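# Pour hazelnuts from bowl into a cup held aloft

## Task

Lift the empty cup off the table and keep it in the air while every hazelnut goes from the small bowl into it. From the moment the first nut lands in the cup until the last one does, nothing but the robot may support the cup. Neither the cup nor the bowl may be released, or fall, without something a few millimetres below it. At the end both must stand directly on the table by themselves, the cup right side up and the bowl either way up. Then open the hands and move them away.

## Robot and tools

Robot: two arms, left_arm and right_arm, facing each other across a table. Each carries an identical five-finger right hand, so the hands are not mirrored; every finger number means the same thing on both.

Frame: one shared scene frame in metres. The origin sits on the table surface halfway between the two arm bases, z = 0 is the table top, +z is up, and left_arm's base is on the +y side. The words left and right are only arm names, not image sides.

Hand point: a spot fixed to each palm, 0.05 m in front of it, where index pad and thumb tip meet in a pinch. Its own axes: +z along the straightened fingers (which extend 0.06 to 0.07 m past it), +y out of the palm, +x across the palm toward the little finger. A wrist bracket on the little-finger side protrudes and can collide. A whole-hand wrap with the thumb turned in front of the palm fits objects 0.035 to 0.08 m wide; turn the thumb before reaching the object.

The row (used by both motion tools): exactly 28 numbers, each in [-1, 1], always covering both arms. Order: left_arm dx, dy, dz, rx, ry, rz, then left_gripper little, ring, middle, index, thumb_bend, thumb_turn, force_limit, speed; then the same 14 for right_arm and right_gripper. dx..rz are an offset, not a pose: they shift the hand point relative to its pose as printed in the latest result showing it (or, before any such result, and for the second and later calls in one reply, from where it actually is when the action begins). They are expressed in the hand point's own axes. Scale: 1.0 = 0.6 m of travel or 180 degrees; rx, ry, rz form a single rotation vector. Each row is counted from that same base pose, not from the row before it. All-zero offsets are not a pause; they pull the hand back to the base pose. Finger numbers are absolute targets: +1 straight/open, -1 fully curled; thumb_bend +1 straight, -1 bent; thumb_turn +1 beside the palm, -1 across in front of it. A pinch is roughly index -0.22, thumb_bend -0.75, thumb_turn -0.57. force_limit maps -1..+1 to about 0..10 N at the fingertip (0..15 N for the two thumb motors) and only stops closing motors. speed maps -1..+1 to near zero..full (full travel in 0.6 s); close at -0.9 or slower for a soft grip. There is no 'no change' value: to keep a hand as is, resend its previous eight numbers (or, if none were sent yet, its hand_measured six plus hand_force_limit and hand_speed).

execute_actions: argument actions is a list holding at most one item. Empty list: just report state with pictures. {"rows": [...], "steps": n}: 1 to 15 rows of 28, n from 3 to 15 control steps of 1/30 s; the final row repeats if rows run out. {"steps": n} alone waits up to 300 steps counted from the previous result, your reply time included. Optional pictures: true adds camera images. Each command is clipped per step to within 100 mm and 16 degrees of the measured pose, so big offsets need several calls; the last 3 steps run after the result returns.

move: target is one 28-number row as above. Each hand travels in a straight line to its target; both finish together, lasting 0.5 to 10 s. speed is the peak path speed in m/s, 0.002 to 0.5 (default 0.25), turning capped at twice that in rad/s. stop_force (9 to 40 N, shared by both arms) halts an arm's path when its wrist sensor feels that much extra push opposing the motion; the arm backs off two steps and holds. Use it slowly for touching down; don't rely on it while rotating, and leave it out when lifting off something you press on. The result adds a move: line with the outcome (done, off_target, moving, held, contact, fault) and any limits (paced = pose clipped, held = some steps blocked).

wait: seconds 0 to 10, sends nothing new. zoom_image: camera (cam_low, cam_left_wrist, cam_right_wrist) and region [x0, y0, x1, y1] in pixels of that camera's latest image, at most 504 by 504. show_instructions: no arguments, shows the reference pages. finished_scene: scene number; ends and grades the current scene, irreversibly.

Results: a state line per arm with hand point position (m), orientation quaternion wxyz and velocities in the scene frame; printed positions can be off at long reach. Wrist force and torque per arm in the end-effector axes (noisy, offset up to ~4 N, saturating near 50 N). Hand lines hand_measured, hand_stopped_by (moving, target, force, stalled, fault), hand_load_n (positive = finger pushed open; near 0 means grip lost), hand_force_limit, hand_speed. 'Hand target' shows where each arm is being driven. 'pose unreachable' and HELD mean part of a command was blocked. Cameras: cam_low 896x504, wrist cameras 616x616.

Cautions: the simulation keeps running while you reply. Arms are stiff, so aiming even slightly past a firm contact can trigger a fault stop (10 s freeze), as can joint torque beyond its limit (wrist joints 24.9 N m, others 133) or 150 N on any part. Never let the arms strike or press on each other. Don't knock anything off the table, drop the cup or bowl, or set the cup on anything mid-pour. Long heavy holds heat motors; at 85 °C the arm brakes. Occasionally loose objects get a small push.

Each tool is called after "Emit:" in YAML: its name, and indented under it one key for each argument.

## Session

Emit:
execute_actions:
  actions: []

Scene clock: 0.00 s of 6600.00 s.
left_arm: end_effector_position=(+0.3293, +0.4888, +0.4709) hand_measured=(+1.000, +1.000, +1.000, +1.000, +1.000, +1.000) hand_load_n=(+0.0, +0.0, +0.0, +0.0, +0.0, +0.0) hand_stopped_by=(target, target, target, target, target, target) hand_force_limit=0.00 hand_speed=-0.80 end_effector_quat_wxyz=(-0.023, +0.281, +0.959, +0.011) end_effector_velocity=(-0.000, +0.000, +0.000) end_effector_angular_velocity=(-0.001, -0.001, -0.001) | right_arm: end_effector_position=(+0.0734, -0.2491, +0.4695) hand_measured=(+1.000, +1.000, +1.000, +1.000, +1.000, +1.000) hand_load_n=(+0.0, +0.0, +0.0, +0.0, +0.0, +0.0) hand_stopped_by=(target, target, target, target, target, target) hand_force_limit=0.00 hand_speed=-0.80 end_effector_quat_wxyz=(-0.005, -0.394, +0.919, -0.005) end_effector_velocity=(-0.000, +0.000, -0.000) end_effector_angular_velocity=(+0.000, +0.001, -0.001)
Joint positions: left_arm=[ 0.579 -1.718  1.369  1.97   1.579 -1.891] | right_arm=[-1.17  -1.728  1.371  1.938  1.58  -1.916]
Joint velocities: left_arm=[-0.001 -0.001 -0.001  0.    -0.     0.   ] | right_arm=[ 0.     0.     0.001 -0.001 -0.     0.001]
Wrist force (N, on the end effector, along its own x y z axes, offset not removed): no reading
Wrist torque (N m, same axes, about the end effector's origin, offset not removed): no reading
Hand target (left_arm): +0.329, +0.489, +0.471; -0.023, +0.281, +0.959, +0.011
Hand target (right_arm): +0.073, -0.249, +0.469; -0.005, -0.394, +0.919, -0.005

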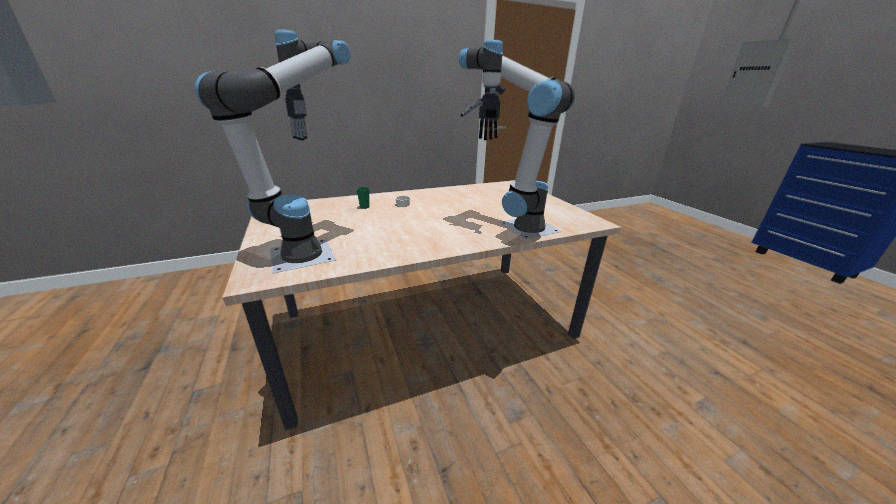

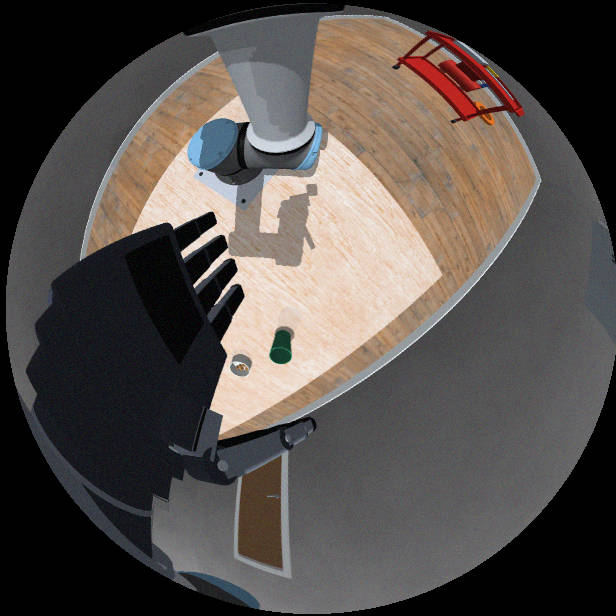

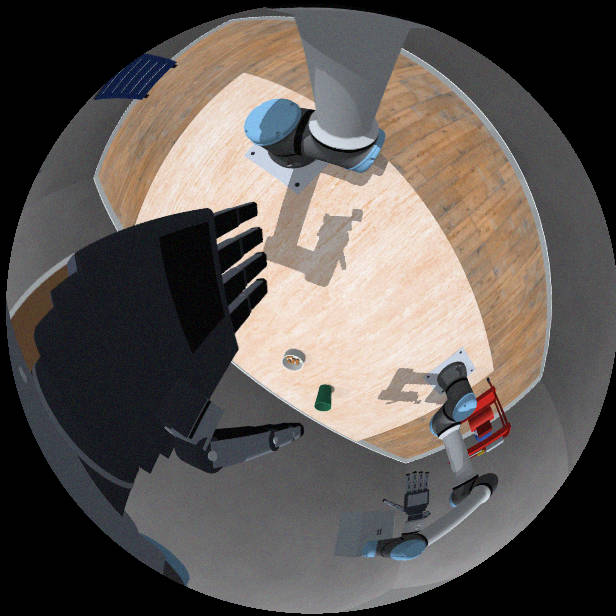

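Emit:
zoom_image:
  camera: "cam_low"
  region: [340, 160, 480, 230]

Emit:
zoom_image:
  camera: "cam_right_wrist"
  region: [260, 330, 360, 430]

Region (340, 160, 480, 230) of cam_low's 896x504 image, scaled by 3.600, with more detail than that image has.

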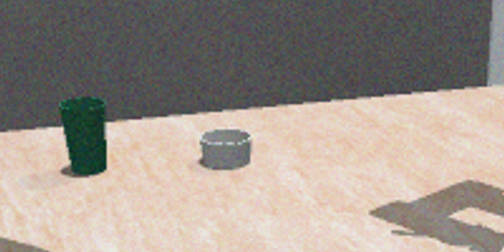

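Region (260, 330, 360, 430) of cam_right_wrist's 616x616 image, scaled by 5.040, with more detail than that image has.

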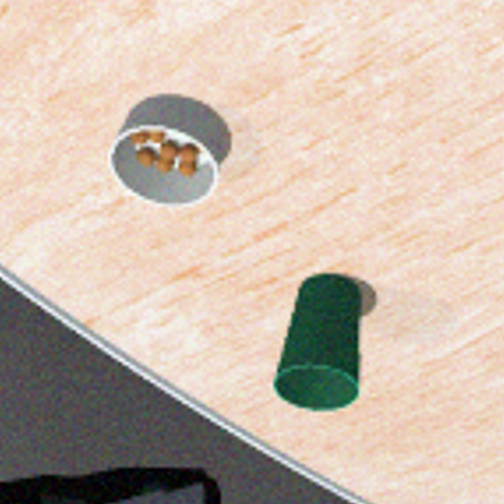

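Emit:
move:
  target: [-0.2313,-0.1198,0.3227,0.2213,-0.1596,-0.4396, 1,1,1,1,1,-1,0,0, -0.36,-0.181,0.329,-0.2237,-0.1555,0.4365, 1,1,1,1,1,-1,0,0]
  speed: 0.45

Scene clock: 4.27 s of 6600.00 s.
left_arm: end_effector_position=(+0.4000, +0.3602, +0.2699) hand_measured=(+1.000, +1.000, +1.000, +1.000, +1.000, -1.000) hand_load_n=(+0.0, +0.0, +0.0, +0.0, +0.0, +0.0) hand_stopped_by=(target, target, target, target, target, target) hand_force_limit=0.00 hand_speed=0.00 end_effector_quat_wxyz=(-0.118, +0.403, -0.842, +0.339) end_effector_velocity=(-0.000, -0.000, -0.001) end_effector_angular_velocity=(+0.000, -0.001, +0.006) | right_arm: end_effector_position=(+0.2998, -0.1696, +0.2699) hand_measured=(+1.000, +1.000, +1.000, +1.000, +1.000, -1.000) hand_load_n=(+0.0, +0.0, +0.0, +0.0, +0.0, +0.0) hand_stopped_by=(target, target, target, target, target, target) hand_force_limit=0.00 hand_speed=0.00 end_effector_quat_wxyz=(+0.076, +0.292, +0.879, +0.369) end_effector_velocity=(+0.001, +0.001, -0.001) end_effector_angular_velocity=(-0.002, -0.002, -0.013)
Joint positions: left_arm=[ 0.591 -1.772  1.808  0.802  1.511 -3.318] | right_arm=[-1.394 -1.739  2.039  0.677  1.043 -0.524]
Joint velocities: left_arm=[-0.005 -0.001  0.003 -0.002 -0.008 -0.007] | right_arm=[ 0.014  0.001 -0.002 -0.013  0.018  0.025]
Wrist force (N, on the end effector, along its own x y z axes, offset not removed): left_arm=[3.4 3.3 -1.0] | right_arm=[-2.7 2.0 0.6]
Wrist torque (N m, same axes, about the end effector's origin, offset not removed): left_arm=[0.63 -0.69 0.32] | right_arm=[0.33 0.24 -0.08]
Hand target (left_arm): +0.400, +0.360, +0.270; +0.118, -0.403, +0.842, -0.339
Hand target (right_arm): +0.300, -0.170, +0.270; +0.076, +0.292, +0.879, +0.369
Off the commanded pose (left_arm): 0.000 m, 0 deg.
Off the commanded pose (right_arm): 0.000 m, 0 deg.
Kept back: nothing.
move: done

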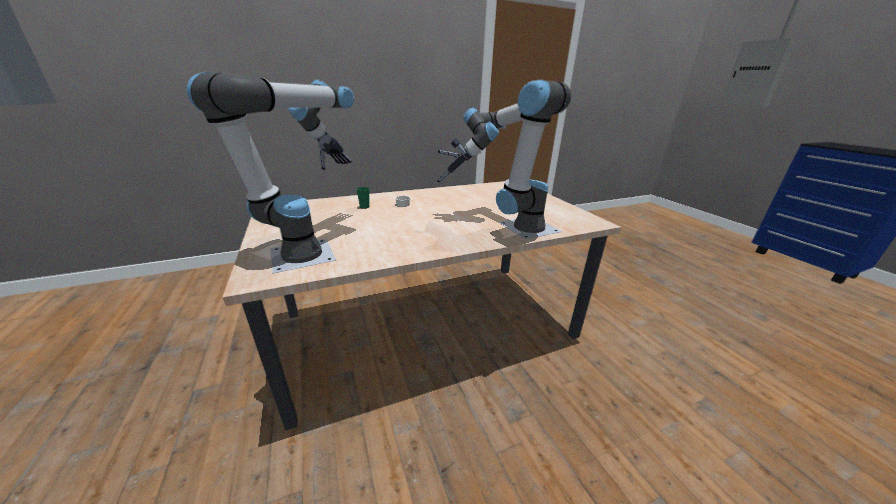

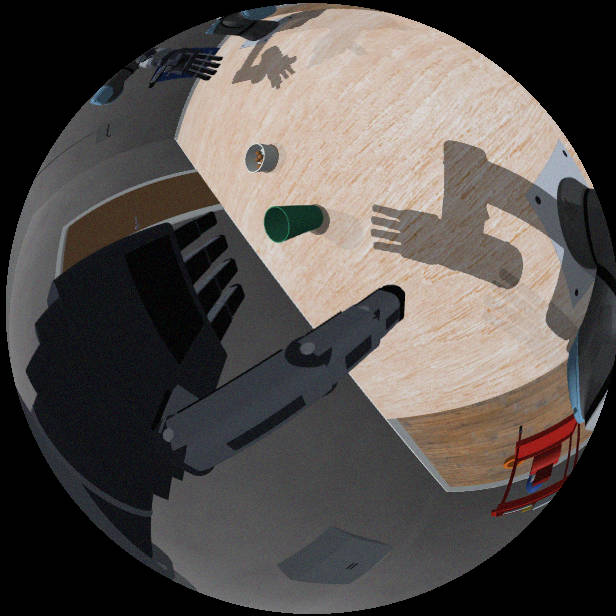

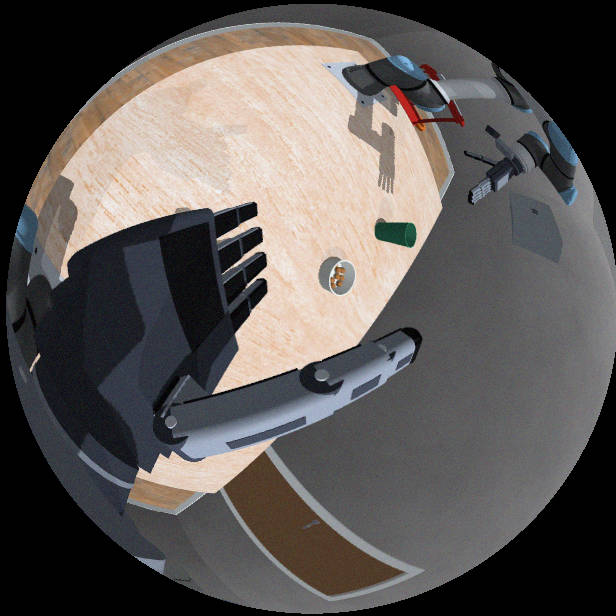

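Emit:
move:
  target: [0.0412,0.1595,0.3773,0.1944,0.2154,-0.4356, 1,1,1,1,1,-1,0,0, -0.1678,-0.1178,0.4063,-0.1837,0.2069,0.4358, 1,1,1,1,1,-1,0,0]
  speed: 0.4

Scene clock: 7.50 s of 6600.00 s.
left_arm: end_effector_position=(+0.4341, +0.2762, +0.0399) hand_measured=(+1.000, +1.000, +1.000, +1.000, +1.000, -1.000) hand_load_n=(+0.0, +0.0, +0.0, +0.0, +0.0, +0.0) hand_stopped_by=(target, target, target, target, target, target) hand_force_limit=0.00 hand_speed=0.00 end_effector_quat_wxyz=(+0.270, +0.653, -0.272, +0.653) end_effector_velocity=(+0.001, -0.000, -0.001) end_effector_angular_velocity=(-0.009, -0.006, +0.007) | right_arm: end_effector_position=(+0.4350, -0.1186, +0.0383) hand_measured=(+1.000, +1.000, +1.000, +1.000, +1.000, -1.000) hand_load_n=(+0.0, +0.0, +0.0, +0.0, +0.0, +0.0) hand_stopped_by=(target, target, target, target, target, target) hand_force_limit=0.00 hand_speed=0.00 end_effector_quat_wxyz=(-0.354, +0.612, +0.354, +0.612) end_effector_velocity=(+0.001, +0.000, -0.000) end_effector_angular_velocity=(+0.007, -0.004, -0.004)
Joint positions: left_arm=[ 0.811 -1.197  2.609 -1.411  1.7   -4.711] | right_arm=[-1.372 -1.088  2.322 -1.234  0.786  1.571]
Joint velocities: left_arm=[-0.004  0.014  0.004 -0.029 -0.011 -0.003] | right_arm=[ 0.003  0.006  0.002 -0.02   0.006  0.008]
Wrist force (N, on the end effector, along its own x y z axes, offset not removed): left_arm=[1.0 2.3 -0.6] | right_arm=[-1.9 -1.2 0.8]
Wrist torque (N m, same axes, about the end effector's origin, offset not removed): left_arm=[0.46 -0.34 -0.07] | right_arm=[-0.20 0.14 -0.17]
Hand target (left_arm): +0.434, +0.276, +0.040; +0.270, +0.653, -0.271, +0.653
Hand target (right_arm): +0.435, -0.119, +0.038; -0.354, +0.612, +0.353, +0.612
Off the commanded pose (left_arm): 0.001 m, 0 deg.
Off the commanded pose (right_arm): 0.000 m, 0 deg.
Kept back: nothing.
move: done

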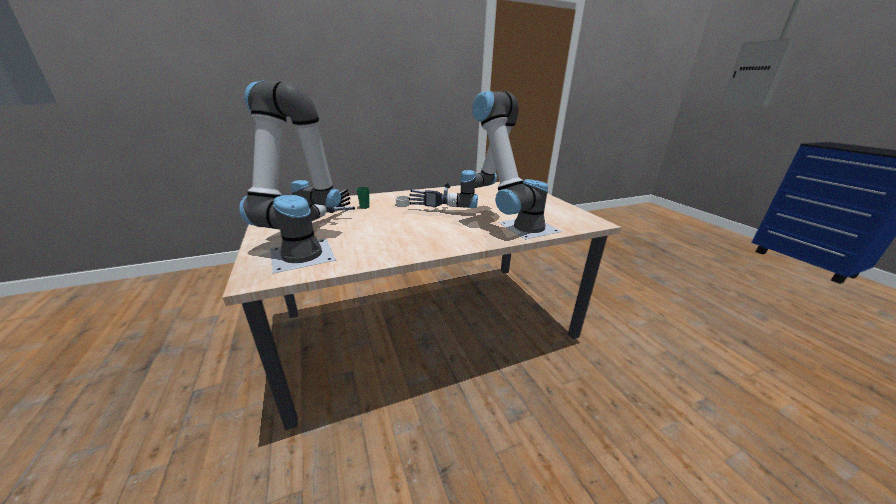

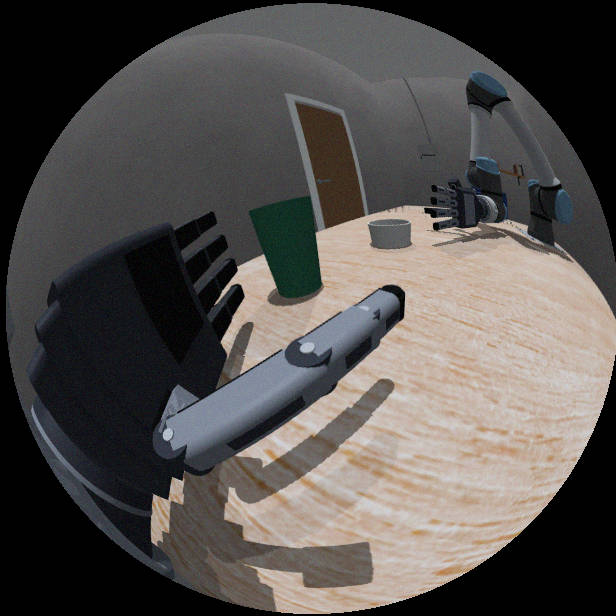

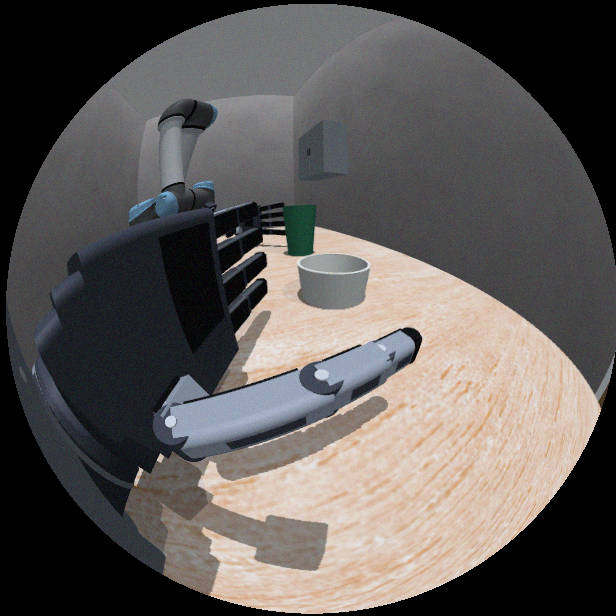

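Emit:
move:
  target: [-0.005,0.012,0.18,0,0,0, 1,1,1,1,1,-1,0,0, -0.03,0.017,0.165,0,0,0, 1,1,1,1,1,-1,0,0]
  speed: 0.12

Scene clock: 9.17 s of 6600.00 s.
left_arm: end_effector_position=(+0.5053, +0.1949, +0.0370) hand_measured=(+1.000, +1.000, +1.000, +1.000, +1.000, -1.000) hand_load_n=(+0.0, +0.0, +0.0, +0.0, +0.0, +0.0) hand_stopped_by=(target, target, target, target, target, target) hand_force_limit=0.00 hand_speed=0.00 end_effector_quat_wxyz=(+0.270, +0.653, -0.272, +0.653) end_effector_velocity=(+0.001, -0.001, -0.001) end_effector_angular_velocity=(+0.000, +0.001, +0.001) | right_arm: end_effector_position=(+0.4930, -0.0379, +0.0203) hand_measured=(+1.000, +1.000, +1.000, +1.000, +1.000, -1.000) hand_load_n=(+0.0, +0.0, +0.0, +0.0, +0.0, +0.0) hand_stopped_by=(target, target, target, target, target, target) hand_force_limit=0.00 hand_speed=0.00 end_effector_quat_wxyz=(-0.354, +0.612, +0.354, +0.612) end_effector_velocity=(+0.001, +0.001, -0.000) end_effector_angular_velocity=(-0.000, -0.001, +0.000)
Joint positions: left_arm=[ 0.746 -1.097  2.353 -1.255  1.635 -4.711] | right_arm=[-1.221 -0.927  2.039 -1.112  0.936  1.571]
Joint velocities: left_arm=[ 0.     0.003 -0.004  0.003 -0.001 -0.   ] | right_arm=[ 0.002  0.004 -0.006  0.002  0.002 -0.001]
Wrist force (N, on the end effector, along its own x y z axes, offset not removed): left_arm=[0.2 4.8 -0.4] | right_arm=[0.7 2.3 0.1]
Wrist torque (N m, same axes, about the end effector's origin, offset not removed): left_arm=[0.86 -0.19 0.02] | right_arm=[0.43 -0.24 -0.02]
Hand target (left_arm): +0.505, +0.195, +0.037; +0.270, +0.653, -0.272, +0.653
Hand target (right_arm): +0.493, -0.038, +0.020; -0.354, +0.612, +0.354, +0.612
Off the commanded pose (left_arm): 0.000 m, 0 deg.
Off the commanded pose (right_arm): 0.000 m, 0 deg.
Kept back: nothing.
move: done

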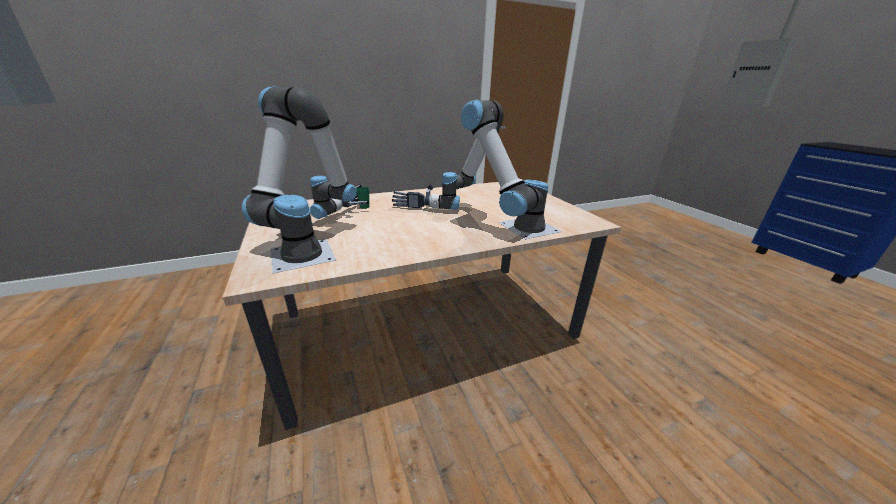

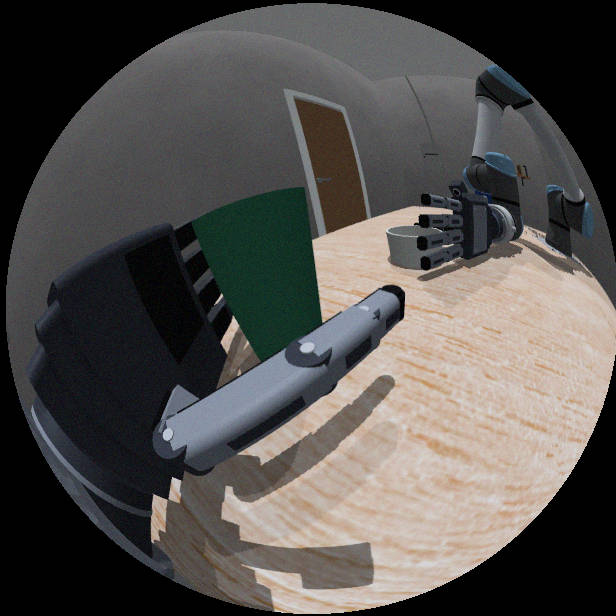

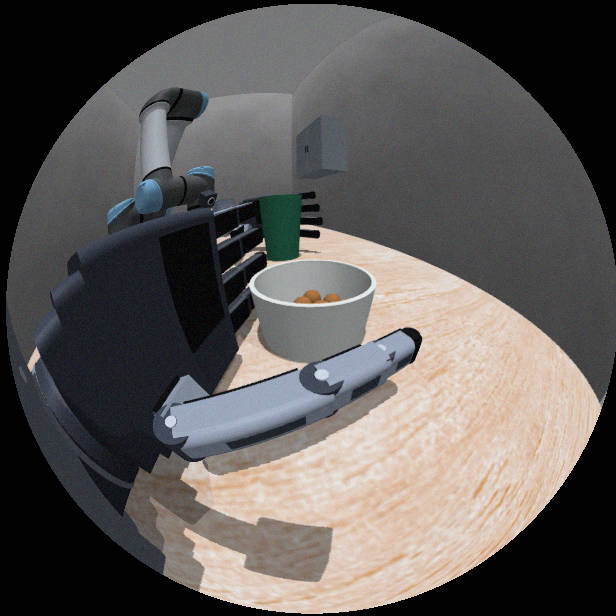

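Emit:
move:
  target: [0,-0.008,0.058,0,0,0, 1,1,1,1,1,-1,0,0, -0.002,0,0.048,0,0,0, 1,1,1,1,1,-1,0,0]
  speed: 0.05

Scene clock: 10.50 s of 6600.00 s.
left_arm: end_effector_position=(+0.5331, +0.1738, +0.0370) hand_measured=(+1.000, +1.000, +1.000, +1.000, +1.000, -1.000) hand_load_n=(+0.0, +0.0, +0.0, +0.0, +0.0, +0.0) hand_stopped_by=(target, target, target, target, target, target) hand_force_limit=0.00 hand_speed=0.00 end_effector_quat_wxyz=(+0.270, +0.653, -0.272, +0.653) end_effector_velocity=(+0.002, -0.001, -0.000) end_effector_angular_velocity=(-0.000, -0.000, +0.000) | right_arm: end_effector_position=(+0.5072, -0.0130, +0.0191) hand_measured=(+1.000, +1.000, +1.000, +1.000, +1.000, -1.000) hand_load_n=(+0.0, +0.0, +0.0, +0.0, +0.0, +0.0) hand_stopped_by=(target, target, target, target, target, target) hand_force_limit=0.00 hand_speed=0.00 end_effector_quat_wxyz=(-0.354, +0.612, +0.354, +0.612) end_effector_velocity=(-0.000, +0.002, +0.000) end_effector_angular_velocity=(-0.000, -0.000, +0.002)
Joint positions: left_arm=[ 0.753 -1.059  2.257 -1.196  1.642 -4.711] | right_arm=[-1.184 -0.891  1.956 -1.066  0.974  1.572]
Joint velocities: left_arm=[ 0.001  0.003 -0.006  0.002  0.001  0.   ] | right_arm=[ 0.003  0.001 -0.004  0.003  0.001 -0.001]
Wrist force (N, on the end effector, along its own x y z axes, offset not removed): left_arm=[2.6 2.3 -0.7] | right_arm=[-0.8 -1.7 0.9]
Wrist torque (N m, same axes, about the end effector's origin, offset not removed): left_arm=[0.46 -0.43 0.16] | right_arm=[-0.26 -0.08 -0.26]
Hand target (left_arm): +0.533, +0.174, +0.037; +0.270, +0.653, -0.272, +0.653
Hand target (right_arm): +0.507, -0.013, +0.019; -0.354, +0.612, +0.354, +0.612
Off the commanded pose (left_arm): 0.000 m, 0 deg.
Off the commanded pose (right_arm): 0.000 m, 0 deg.
Kept back: nothing.
move: done

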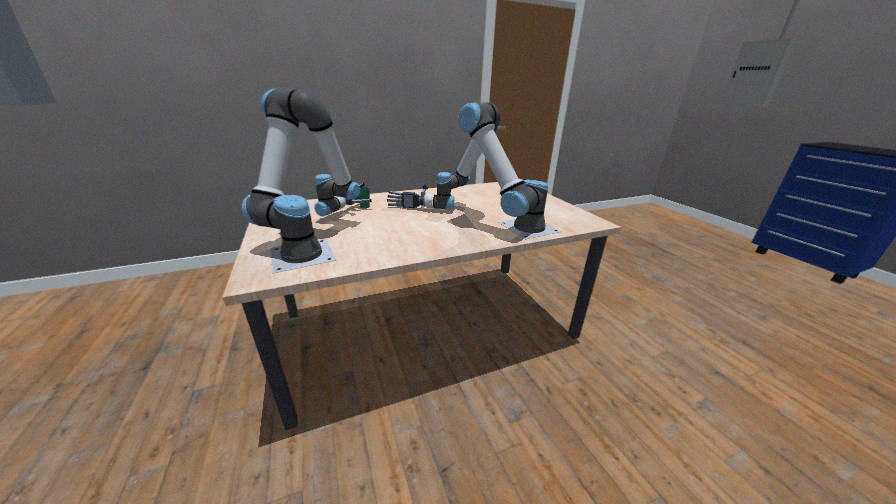

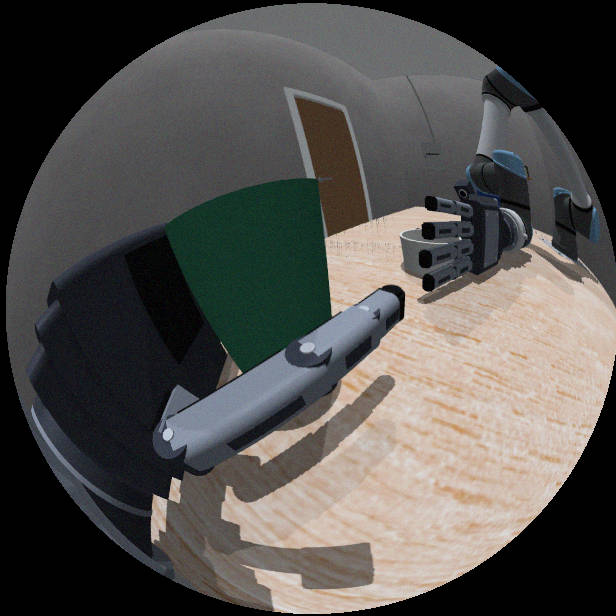

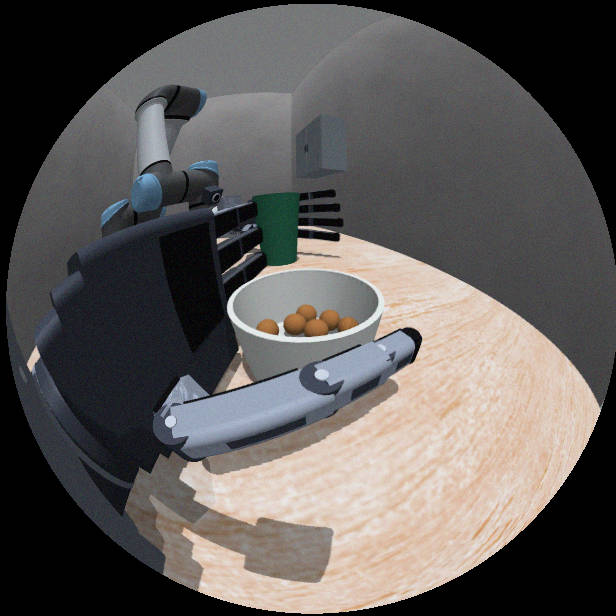

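Emit:
move:
  target: [0,0,0,0,0,0, -1,-1,-1,-1,-0.6,-1,0.2,-0.6, 0,0,0.006,0,0,0, 1,1,-1,-1,1,-1,0.3,-0.7]
  speed: 0.01

Emit:
move:
  target: [0,0,0,0,0,0, -0.95,-0.95,-0.95,-0.95,-0.6,-1,0.2,-0.9, 0,0,0,0,0,0, 1,1,-0.95,-0.95,0.8,-1,0.6,-0.9]
  speed: 0.01

Scene clock: 12.67 s of 6600.00 s.
left_arm: end_effector_position=(+0.5332, +0.1738, +0.0370) hand_measured=(-0.108, -0.084, -0.084, -0.062, +0.374, -1.000) hand_load_n=(+4.0, +3.0, +6.5, +4.0, +13.5, +6.0) hand_stopped_by=(force, force, force, force, force, target) hand_force_limit=0.20 hand_speed=-0.60 end_effector_quat_wxyz=(+0.270, +0.653, -0.272, +0.653) end_effector_velocity=(+0.000, +0.000, +0.000) end_effector_angular_velocity=(-0.001, -0.000, +0.001) | right_arm: end_effector_position=(+0.5090, -0.0099, +0.0191) hand_measured=(+1.000, +1.000, +0.322, +0.272, +1.002, -1.000) hand_load_n=(+0.0, +0.0, +4.5, +7.5, +2.5, +1.0) hand_stopped_by=(target, target, force, force, target, target) hand_force_limit=0.30 hand_speed=-0.70 end_effector_quat_wxyz=(-0.354, +0.612, +0.354, +0.612) end_effector_velocity=(-0.001, +0.001, -0.000) end_effector_angular_velocity=(+0.000, +0.000, +0.003)
Joint positions: left_arm=[ 0.753 -1.059  2.257 -1.196  1.642 -4.711] | right_arm=[-1.179 -0.886  1.946 -1.06   0.978  1.572]
Joint velocities: left_arm=[ 0.    -0.001 -0.    -0.    -0.    -0.   ] | right_arm=[ 0.001  0.    -0.    -0.    -0.002  0.   ]
Wrist force (N, on the end effector, along its own x y z axes, offset not removed): left_arm=[3.0 1.6 -0.3] | right_arm=[-0.6 -1.4 0.3]
Wrist torque (N m, same axes, about the end effector's origin, offset not removed): left_arm=[0.29 -0.39 0.07] | right_arm=[-0.19 0.13 -0.27]
Hand target (left_arm): +0.533, +0.174, +0.037; +0.270, +0.653, -0.272, +0.653
Hand target (right_arm): +0.509, -0.010, +0.019; -0.354, +0.612, +0.354, +0.612
Off the commanded pose (left_arm): 0.000 m, 0 deg.
Off the commanded pose (right_arm): 0.000 m, 0 deg.
Kept back: nothing.
move: done

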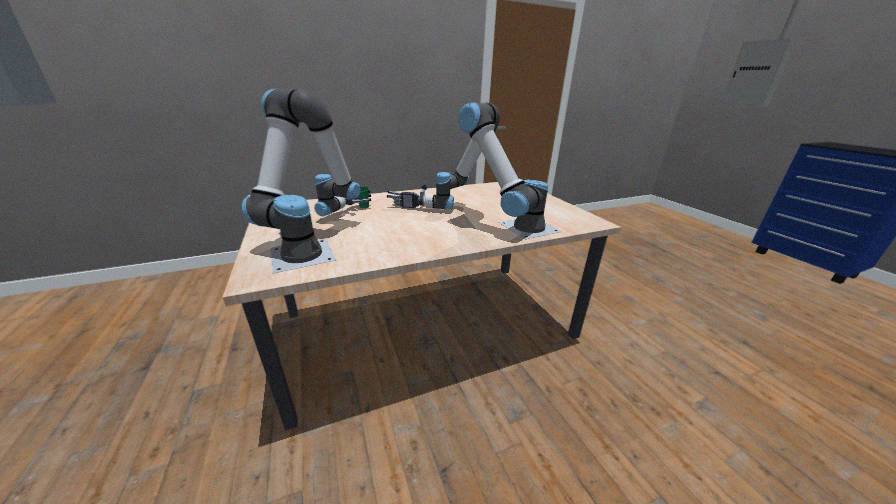

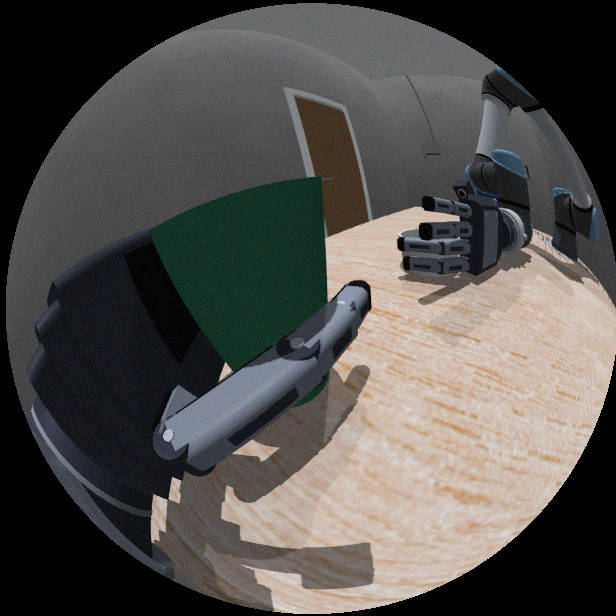

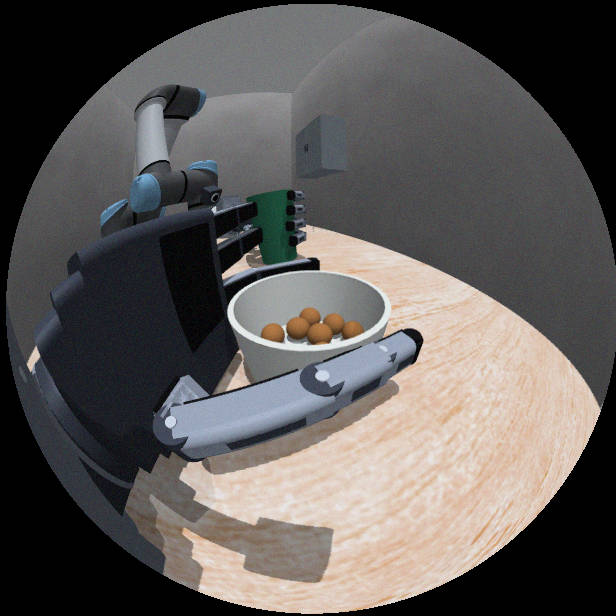

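Scene clock: 13.43 s of 6600.00 s.
left_arm: end_effector_position=(+0.5332, +0.1738, +0.0370) hand_measured=(-0.128, -0.104, -0.084, -0.072, +0.374, -1.000) hand_load_n=(+6.5, +6.0, +3.5, +5.0, +15.0, +7.0) hand_stopped_by=(force, force, force, force, force, target) hand_force_limit=0.20 hand_speed=-0.90 end_effector_quat_wxyz=(+0.270, +0.653, -0.272, +0.653) end_effector_velocity=(+0.000, +0.001, +0.000) end_effector_angular_velocity=(-0.001, +0.000, +0.001) | right_arm: end_effector_position=(+0.5090, -0.0099, +0.0191) hand_measured=(+1.000, +1.000, +0.308, +0.268, +0.970, -1.000) hand_load_n=(+0.0, +0.0, +9.0, +7.5, +11.0, +1.5) hand_stopped_by=(target, target, force, force, force, target) hand_force_limit=0.60 hand_speed=-0.90 end_effector_quat_wxyz=(-0.354, +0.612, +0.354, +0.612) end_effector_velocity=(+0.000, -0.000, -0.000) end_effector_angular_velocity=(-0.000, -0.000, -0.001)
Joint positions: left_arm=[ 0.753 -1.059  2.257 -1.196  1.642 -4.711] | right_arm=[-1.179 -0.886  1.946 -1.06   0.978  1.572]
Joint velocities: left_arm=[ 0.001 -0.001  0.001 -0.     0.    -0.001] | right_arm=[-0.     0.001 -0.     0.     0.001 -0.001]
Wrist force (N, on the end effector, along its own x y z axes, offset not removed): left_arm=[6.0 2.8 -1.8] | right_arm=[1.9 1.0 1.9]
Wrist torque (N m, same axes, about the end effector's origin, offset not removed): left_arm=[0.56 -0.47 0.01] | right_arm=[-0.04 -0.32 0.13]
Hand target (left_arm): +0.533, +0.174, +0.037; +0.270, +0.653, -0.272, +0.653
Hand target (right_arm): +0.509, -0.010, +0.019; -0.354, +0.612, +0.354, +0.612
Off the commanded pose (left_arm): 0.000 m, 0 deg.
Off the commanded pose (right_arm): 0.000 m, 0 deg.
Kept back: nothing.
move: done

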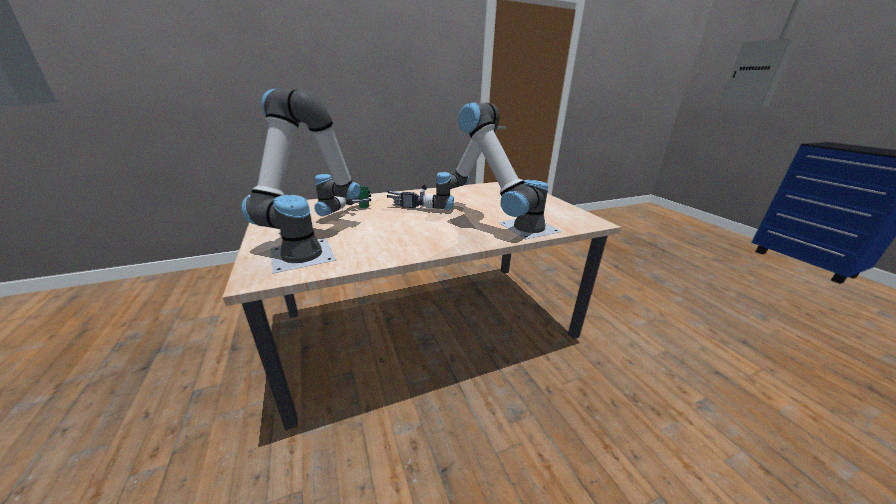

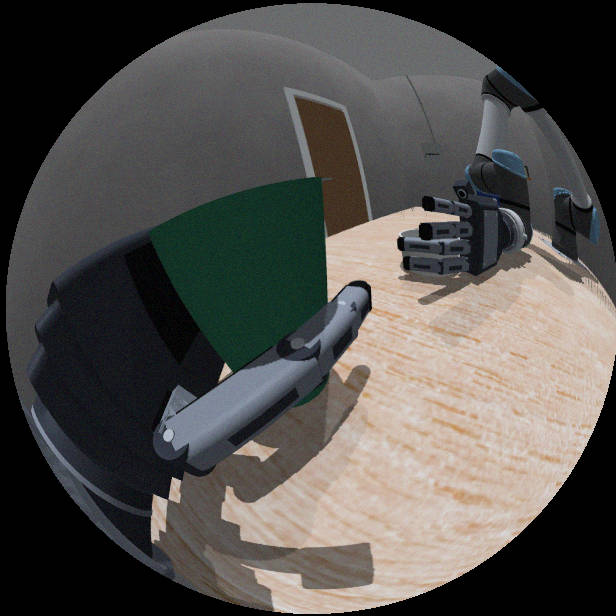

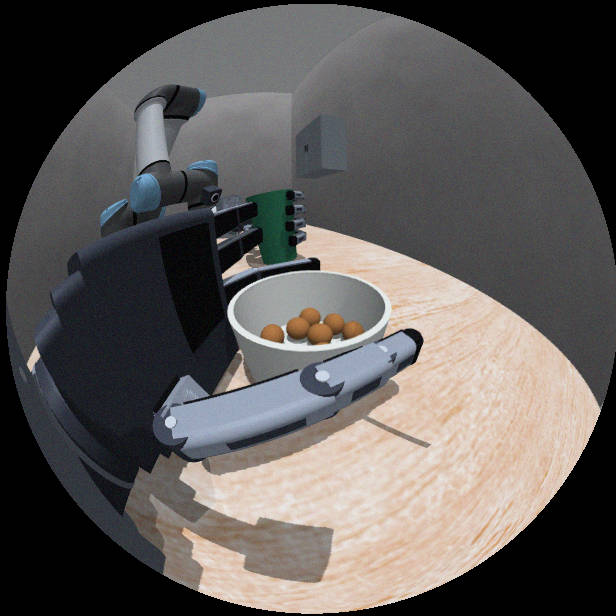

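Emit:
execute_actions:
  actions: []

Scene clock: 14.13 s of 6600.00 s.
left_arm: end_effector_position=(+0.5332, +0.1738, +0.0370) hand_measured=(-0.128, -0.104, -0.084, -0.072, +0.374, -1.000) hand_load_n=(+6.5, +6.0, +3.5, +5.0, +15.0, +7.0) hand_stopped_by=(force, force, force, force, force, target) hand_force_limit=0.20 hand_speed=-0.90 end_effector_quat_wxyz=(+0.270, +0.653, -0.272, +0.653) end_effector_velocity=(+0.000, +0.000, -0.000) end_effector_angular_velocity=(+0.000, -0.000, +0.001) | right_arm: end_effector_position=(+0.5090, -0.0099, +0.0191) hand_measured=(+1.000, +1.000, +0.308, +0.268, +0.970, -1.000) hand_load_n=(+0.0, +0.0, +9.0, +7.5, +11.0, +1.5) hand_stopped_by=(target, target, force, force, force, target) hand_force_limit=0.60 hand_speed=-0.90 end_effector_quat_wxyz=(-0.354, +0.612, +0.354, +0.612) end_effector_velocity=(+0.001, -0.000, +0.002) end_effector_angular_velocity=(+0.001, -0.003, -0.001)
Joint positions: left_arm=[ 0.753 -1.059  2.257 -1.196  1.642 -4.711] | right_arm=[-1.179 -0.886  1.946 -1.06   0.978  1.572]
Joint velocities: left_arm=[ 0.001  0.    -0.     0.     0.     0.   ] | right_arm=[-0.001 -0.002 -0.    -0.001  0.001 -0.   ]
Wrist force (N, on the end effector, along its own x y z axes, offset not removed): left_arm=[2.8 2.8 2.2] | right_arm=[0.6 0.5 -0.3]
Wrist torque (N m, same axes, about the end effector's origin, offset not removed): left_arm=[0.26 -0.12 -0.11] | right_arm=[0.11 -0.05 -0.07]
Hand target (left_arm): +0.533, +0.174, +0.037; +0.270, +0.653, -0.272, +0.653
Hand target (right_arm): +0.509, -0.010, +0.019; -0.354, +0.612, +0.354, +0.612
Off the commanded pose (left_arm): 0.000 m, 0 deg.
Off the commanded pose (right_arm): 0.000 m, 0 deg.
Kept back: nothing.
Steps of this call (steps 1 to 21: nothing new was sent). Readings (end_effector_position | what the end effector reports):
1: left_arm (+0.5332, +0.1738, +0.0370) | right_arm (+0.5090, -0.0099, +0.0191) | left_arm hand_measured=(-0.128, -0.104, -0.084, -0.072, +0.374, -1.000) hand_load_n=(+6.5, +6.0, +3.5, +5.0, +15.0, +7.0) hand_stopped_by=(force, force, force, force, force, target) hand_force_limit=0.20 hand_speed=-0.90 | right_arm hand_measured=(+1.000, +1.000, +0.308, +0.268, +0.970, -1.000) hand_load_n=(+0.0, +0.0, +9.0, +7.5, +11.0, +1.5) hand_stopped_by=(target, target, force, force, force, target) hand_force_limit=0.60 hand_speed=-0.90
2: left_arm (+0.5332, +0.1738, +0.0370) | right_arm (+0.5090, -0.0099, +0.0191) | left_arm hand_measured=(-0.128, -0.104, -0.084, -0.072, +0.374, -1.000) hand_load_n=(+6.5, +6.0, +3.5, +5.0, +15.0, +7.0) hand_stopped_by=(force, force, force, force, force, target) hand_force_limit=0.20 hand_speed=-0.90 | right_arm hand_measured=(+1.000, +1.000, +0.308, +0.268, +0.970, -1.000) hand_load_n=(+0.0, +0.0, +9.0, +7.5, +11.0, +1.5) hand_stopped_by=(target, target, force, force, force, target) hand_force_limit=0.60 hand_speed=-0.90
4: left_arm (+0.5332, +0.1738, +0.0370) | right_arm (+0.5090, -0.0099, +0.0191) | left_arm hand_measured=(-0.128, -0.104, -0.084, -0.072, +0.374, -1.000) hand_load_n=(+6.5, +6.0, +3.5, +5.0, +15.0, +7.0) hand_stopped_by=(force, force, force, force, force, target) hand_force_limit=0.20 hand_speed=-0.90 | right_arm hand_measured=(+1.000, +1.000, +0.308, +0.268, +0.970, -1.000) hand_load_n=(+0.0, +0.0, +9.0, +7.5, +11.0, +1.5) hand_stopped_by=(target, target, force, force, force, target) hand_force_limit=0.60 hand_speed=-0.90
8: left_arm (+0.5332, +0.1738, +0.0370) | right_arm (+0.5090, -0.0099, +0.0191) | left_arm hand_measured=(-0.128, -0.104, -0.084, -0.072, +0.374, -1.000) hand_load_n=(+6.5, +6.0, +3.5, +5.0, +15.0, +7.0) hand_stopped_by=(force, force, force, force, force, target) hand_force_limit=0.20 hand_speed=-0.90 | right_arm hand_measured=(+1.000, +1.000, +0.308, +0.268, +0.970, -1.000) hand_load_n=(+0.0, +0.0, +9.0, +7.5, +11.0, +1.5) hand_stopped_by=(target, target, force, force, force, target) hand_force_limit=0.60 hand_speed=-0.90
21: the state above

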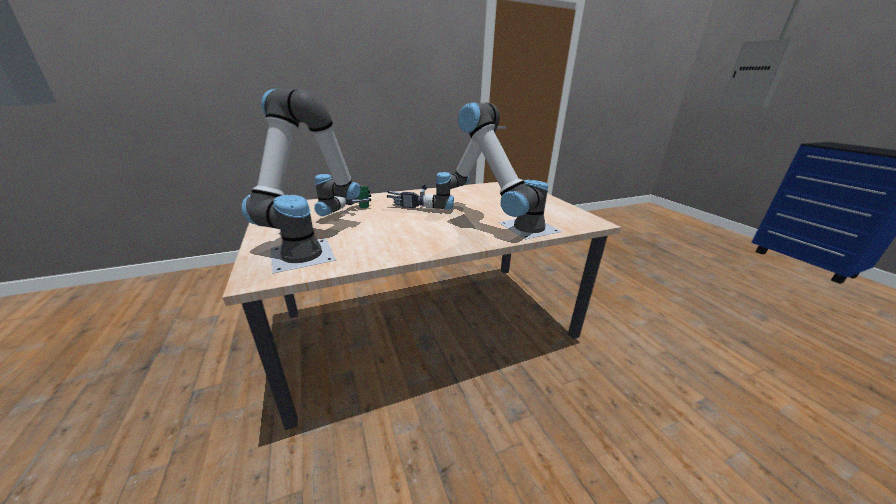

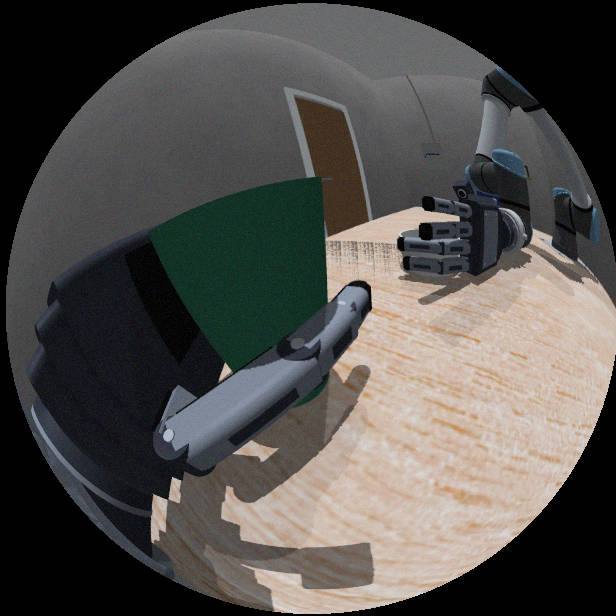

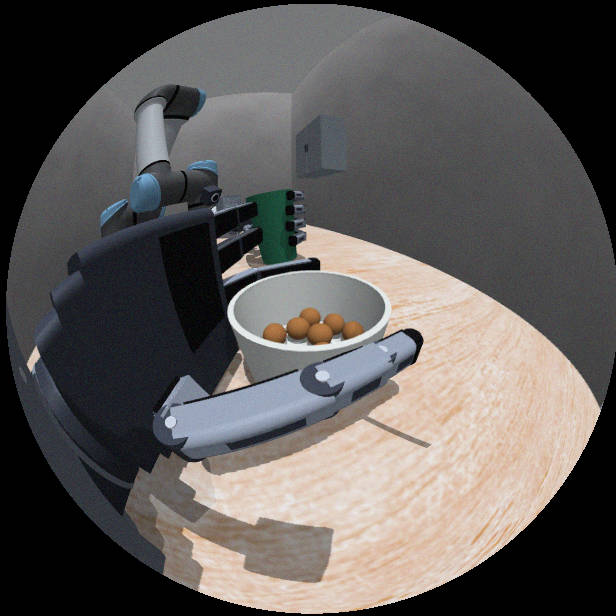

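Emit:
move:
  target: [0.05,0,0,0,0,0,-0.95,-0.95,-0.95,-0.95,-0.6,-1,0.2,-0.9, 0.05,0,0,0,0,0,1,1,-0.95,-0.95,0.8,-1,0.6,-0.9]
  speed: 0.07

Scene clock: 15.23 s of 6600.00 s.
left_arm: end_effector_position=(+0.5331, +0.1737, +0.0668) hand_measured=(-0.128, -0.104, -0.084, -0.072, +0.374, -1.000) hand_load_n=(+5.5, +5.5, +3.5, +5.5, +14.5, +8.5) hand_stopped_by=(force, force, force, force, force, target) hand_force_limit=0.20 hand_speed=-0.90 end_effector_quat_wxyz=(+0.270, +0.653, -0.272, +0.653) end_effector_velocity=(+0.000, +0.000, +0.002) end_effector_angular_velocity=(+0.001, +0.001, +0.001) | right_arm: end_effector_position=(+0.5090, -0.0099, +0.0489) hand_measured=(+1.000, +1.000, +0.308, +0.268, +0.970, -1.000) hand_load_n=(+0.0, +0.0, +9.0, +7.5, +10.5, +2.5) hand_stopped_by=(target, target, force, force, force, target) hand_force_limit=0.60 hand_speed=-0.90 end_effector_quat_wxyz=(-0.354, +0.612, +0.354, +0.612) end_effector_velocity=(-0.001, -0.000, +0.001) end_effector_angular_velocity=(-0.001, +0.002, +0.001)
Joint positions: left_arm=[ 0.753 -1.142  2.252 -1.109  1.642 -4.711] | right_arm=[-1.179 -0.951  1.945 -0.995  0.978  1.572]
Joint velocities: left_arm=[ 0.001 -0.006 -0.001  0.009 -0.    -0.   ] | right_arm=[ 0.    -0.004  0.001  0.006 -0.001  0.   ]
Wrist force (N, on the end effector, along its own x y z axes, offset not removed): left_arm=[2.5 1.8 -0.4] | right_arm=[-2.8 0.5 1.0]
Wrist torque (N m, same axes, about the end effector's origin, offset not removed): left_arm=[0.31 -0.37 0.10] | right_arm=[0.08 0.11 -0.07]
Hand target (left_arm): +0.533, +0.174, +0.067; +0.270, +0.653, -0.272, +0.653
Hand target (right_arm): +0.509, -0.010, +0.049; -0.354, +0.612, +0.354, +0.612
Off the commanded pose (left_arm): 0.000 m, 0 deg.
Off the commanded pose (right_arm): 0.000 m, 0 deg.
Kept back: nothing.
move: done

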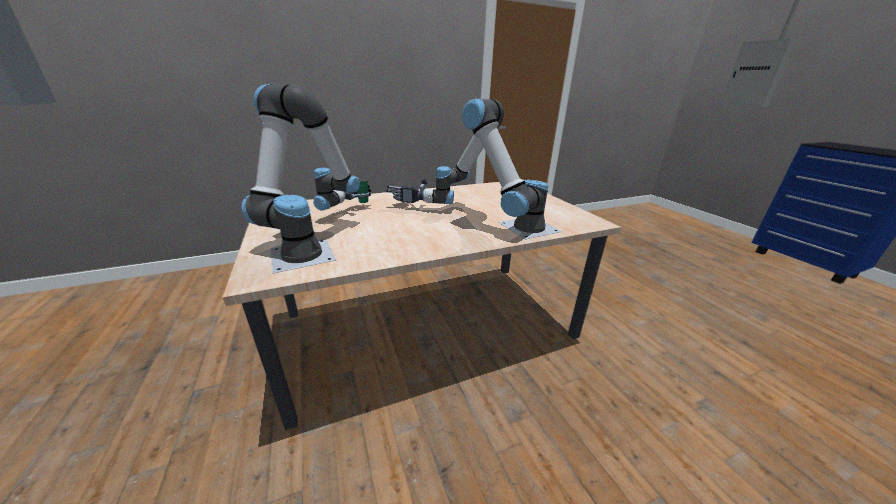

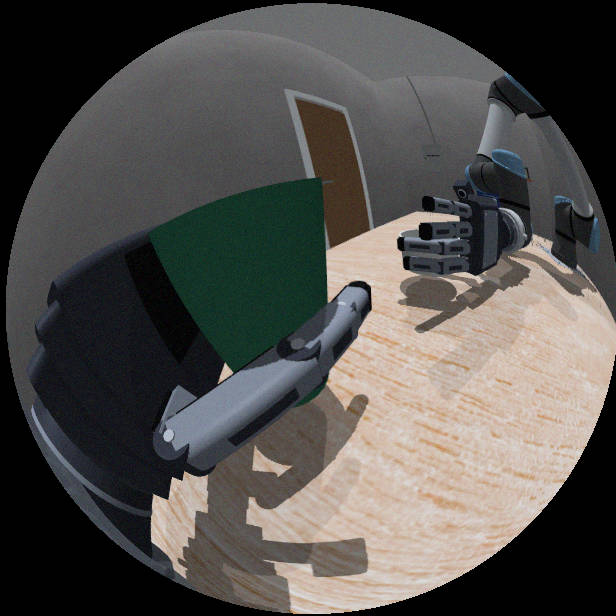

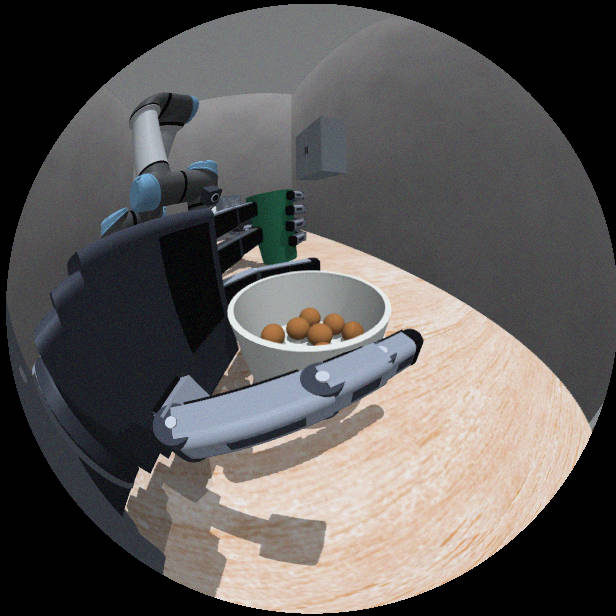

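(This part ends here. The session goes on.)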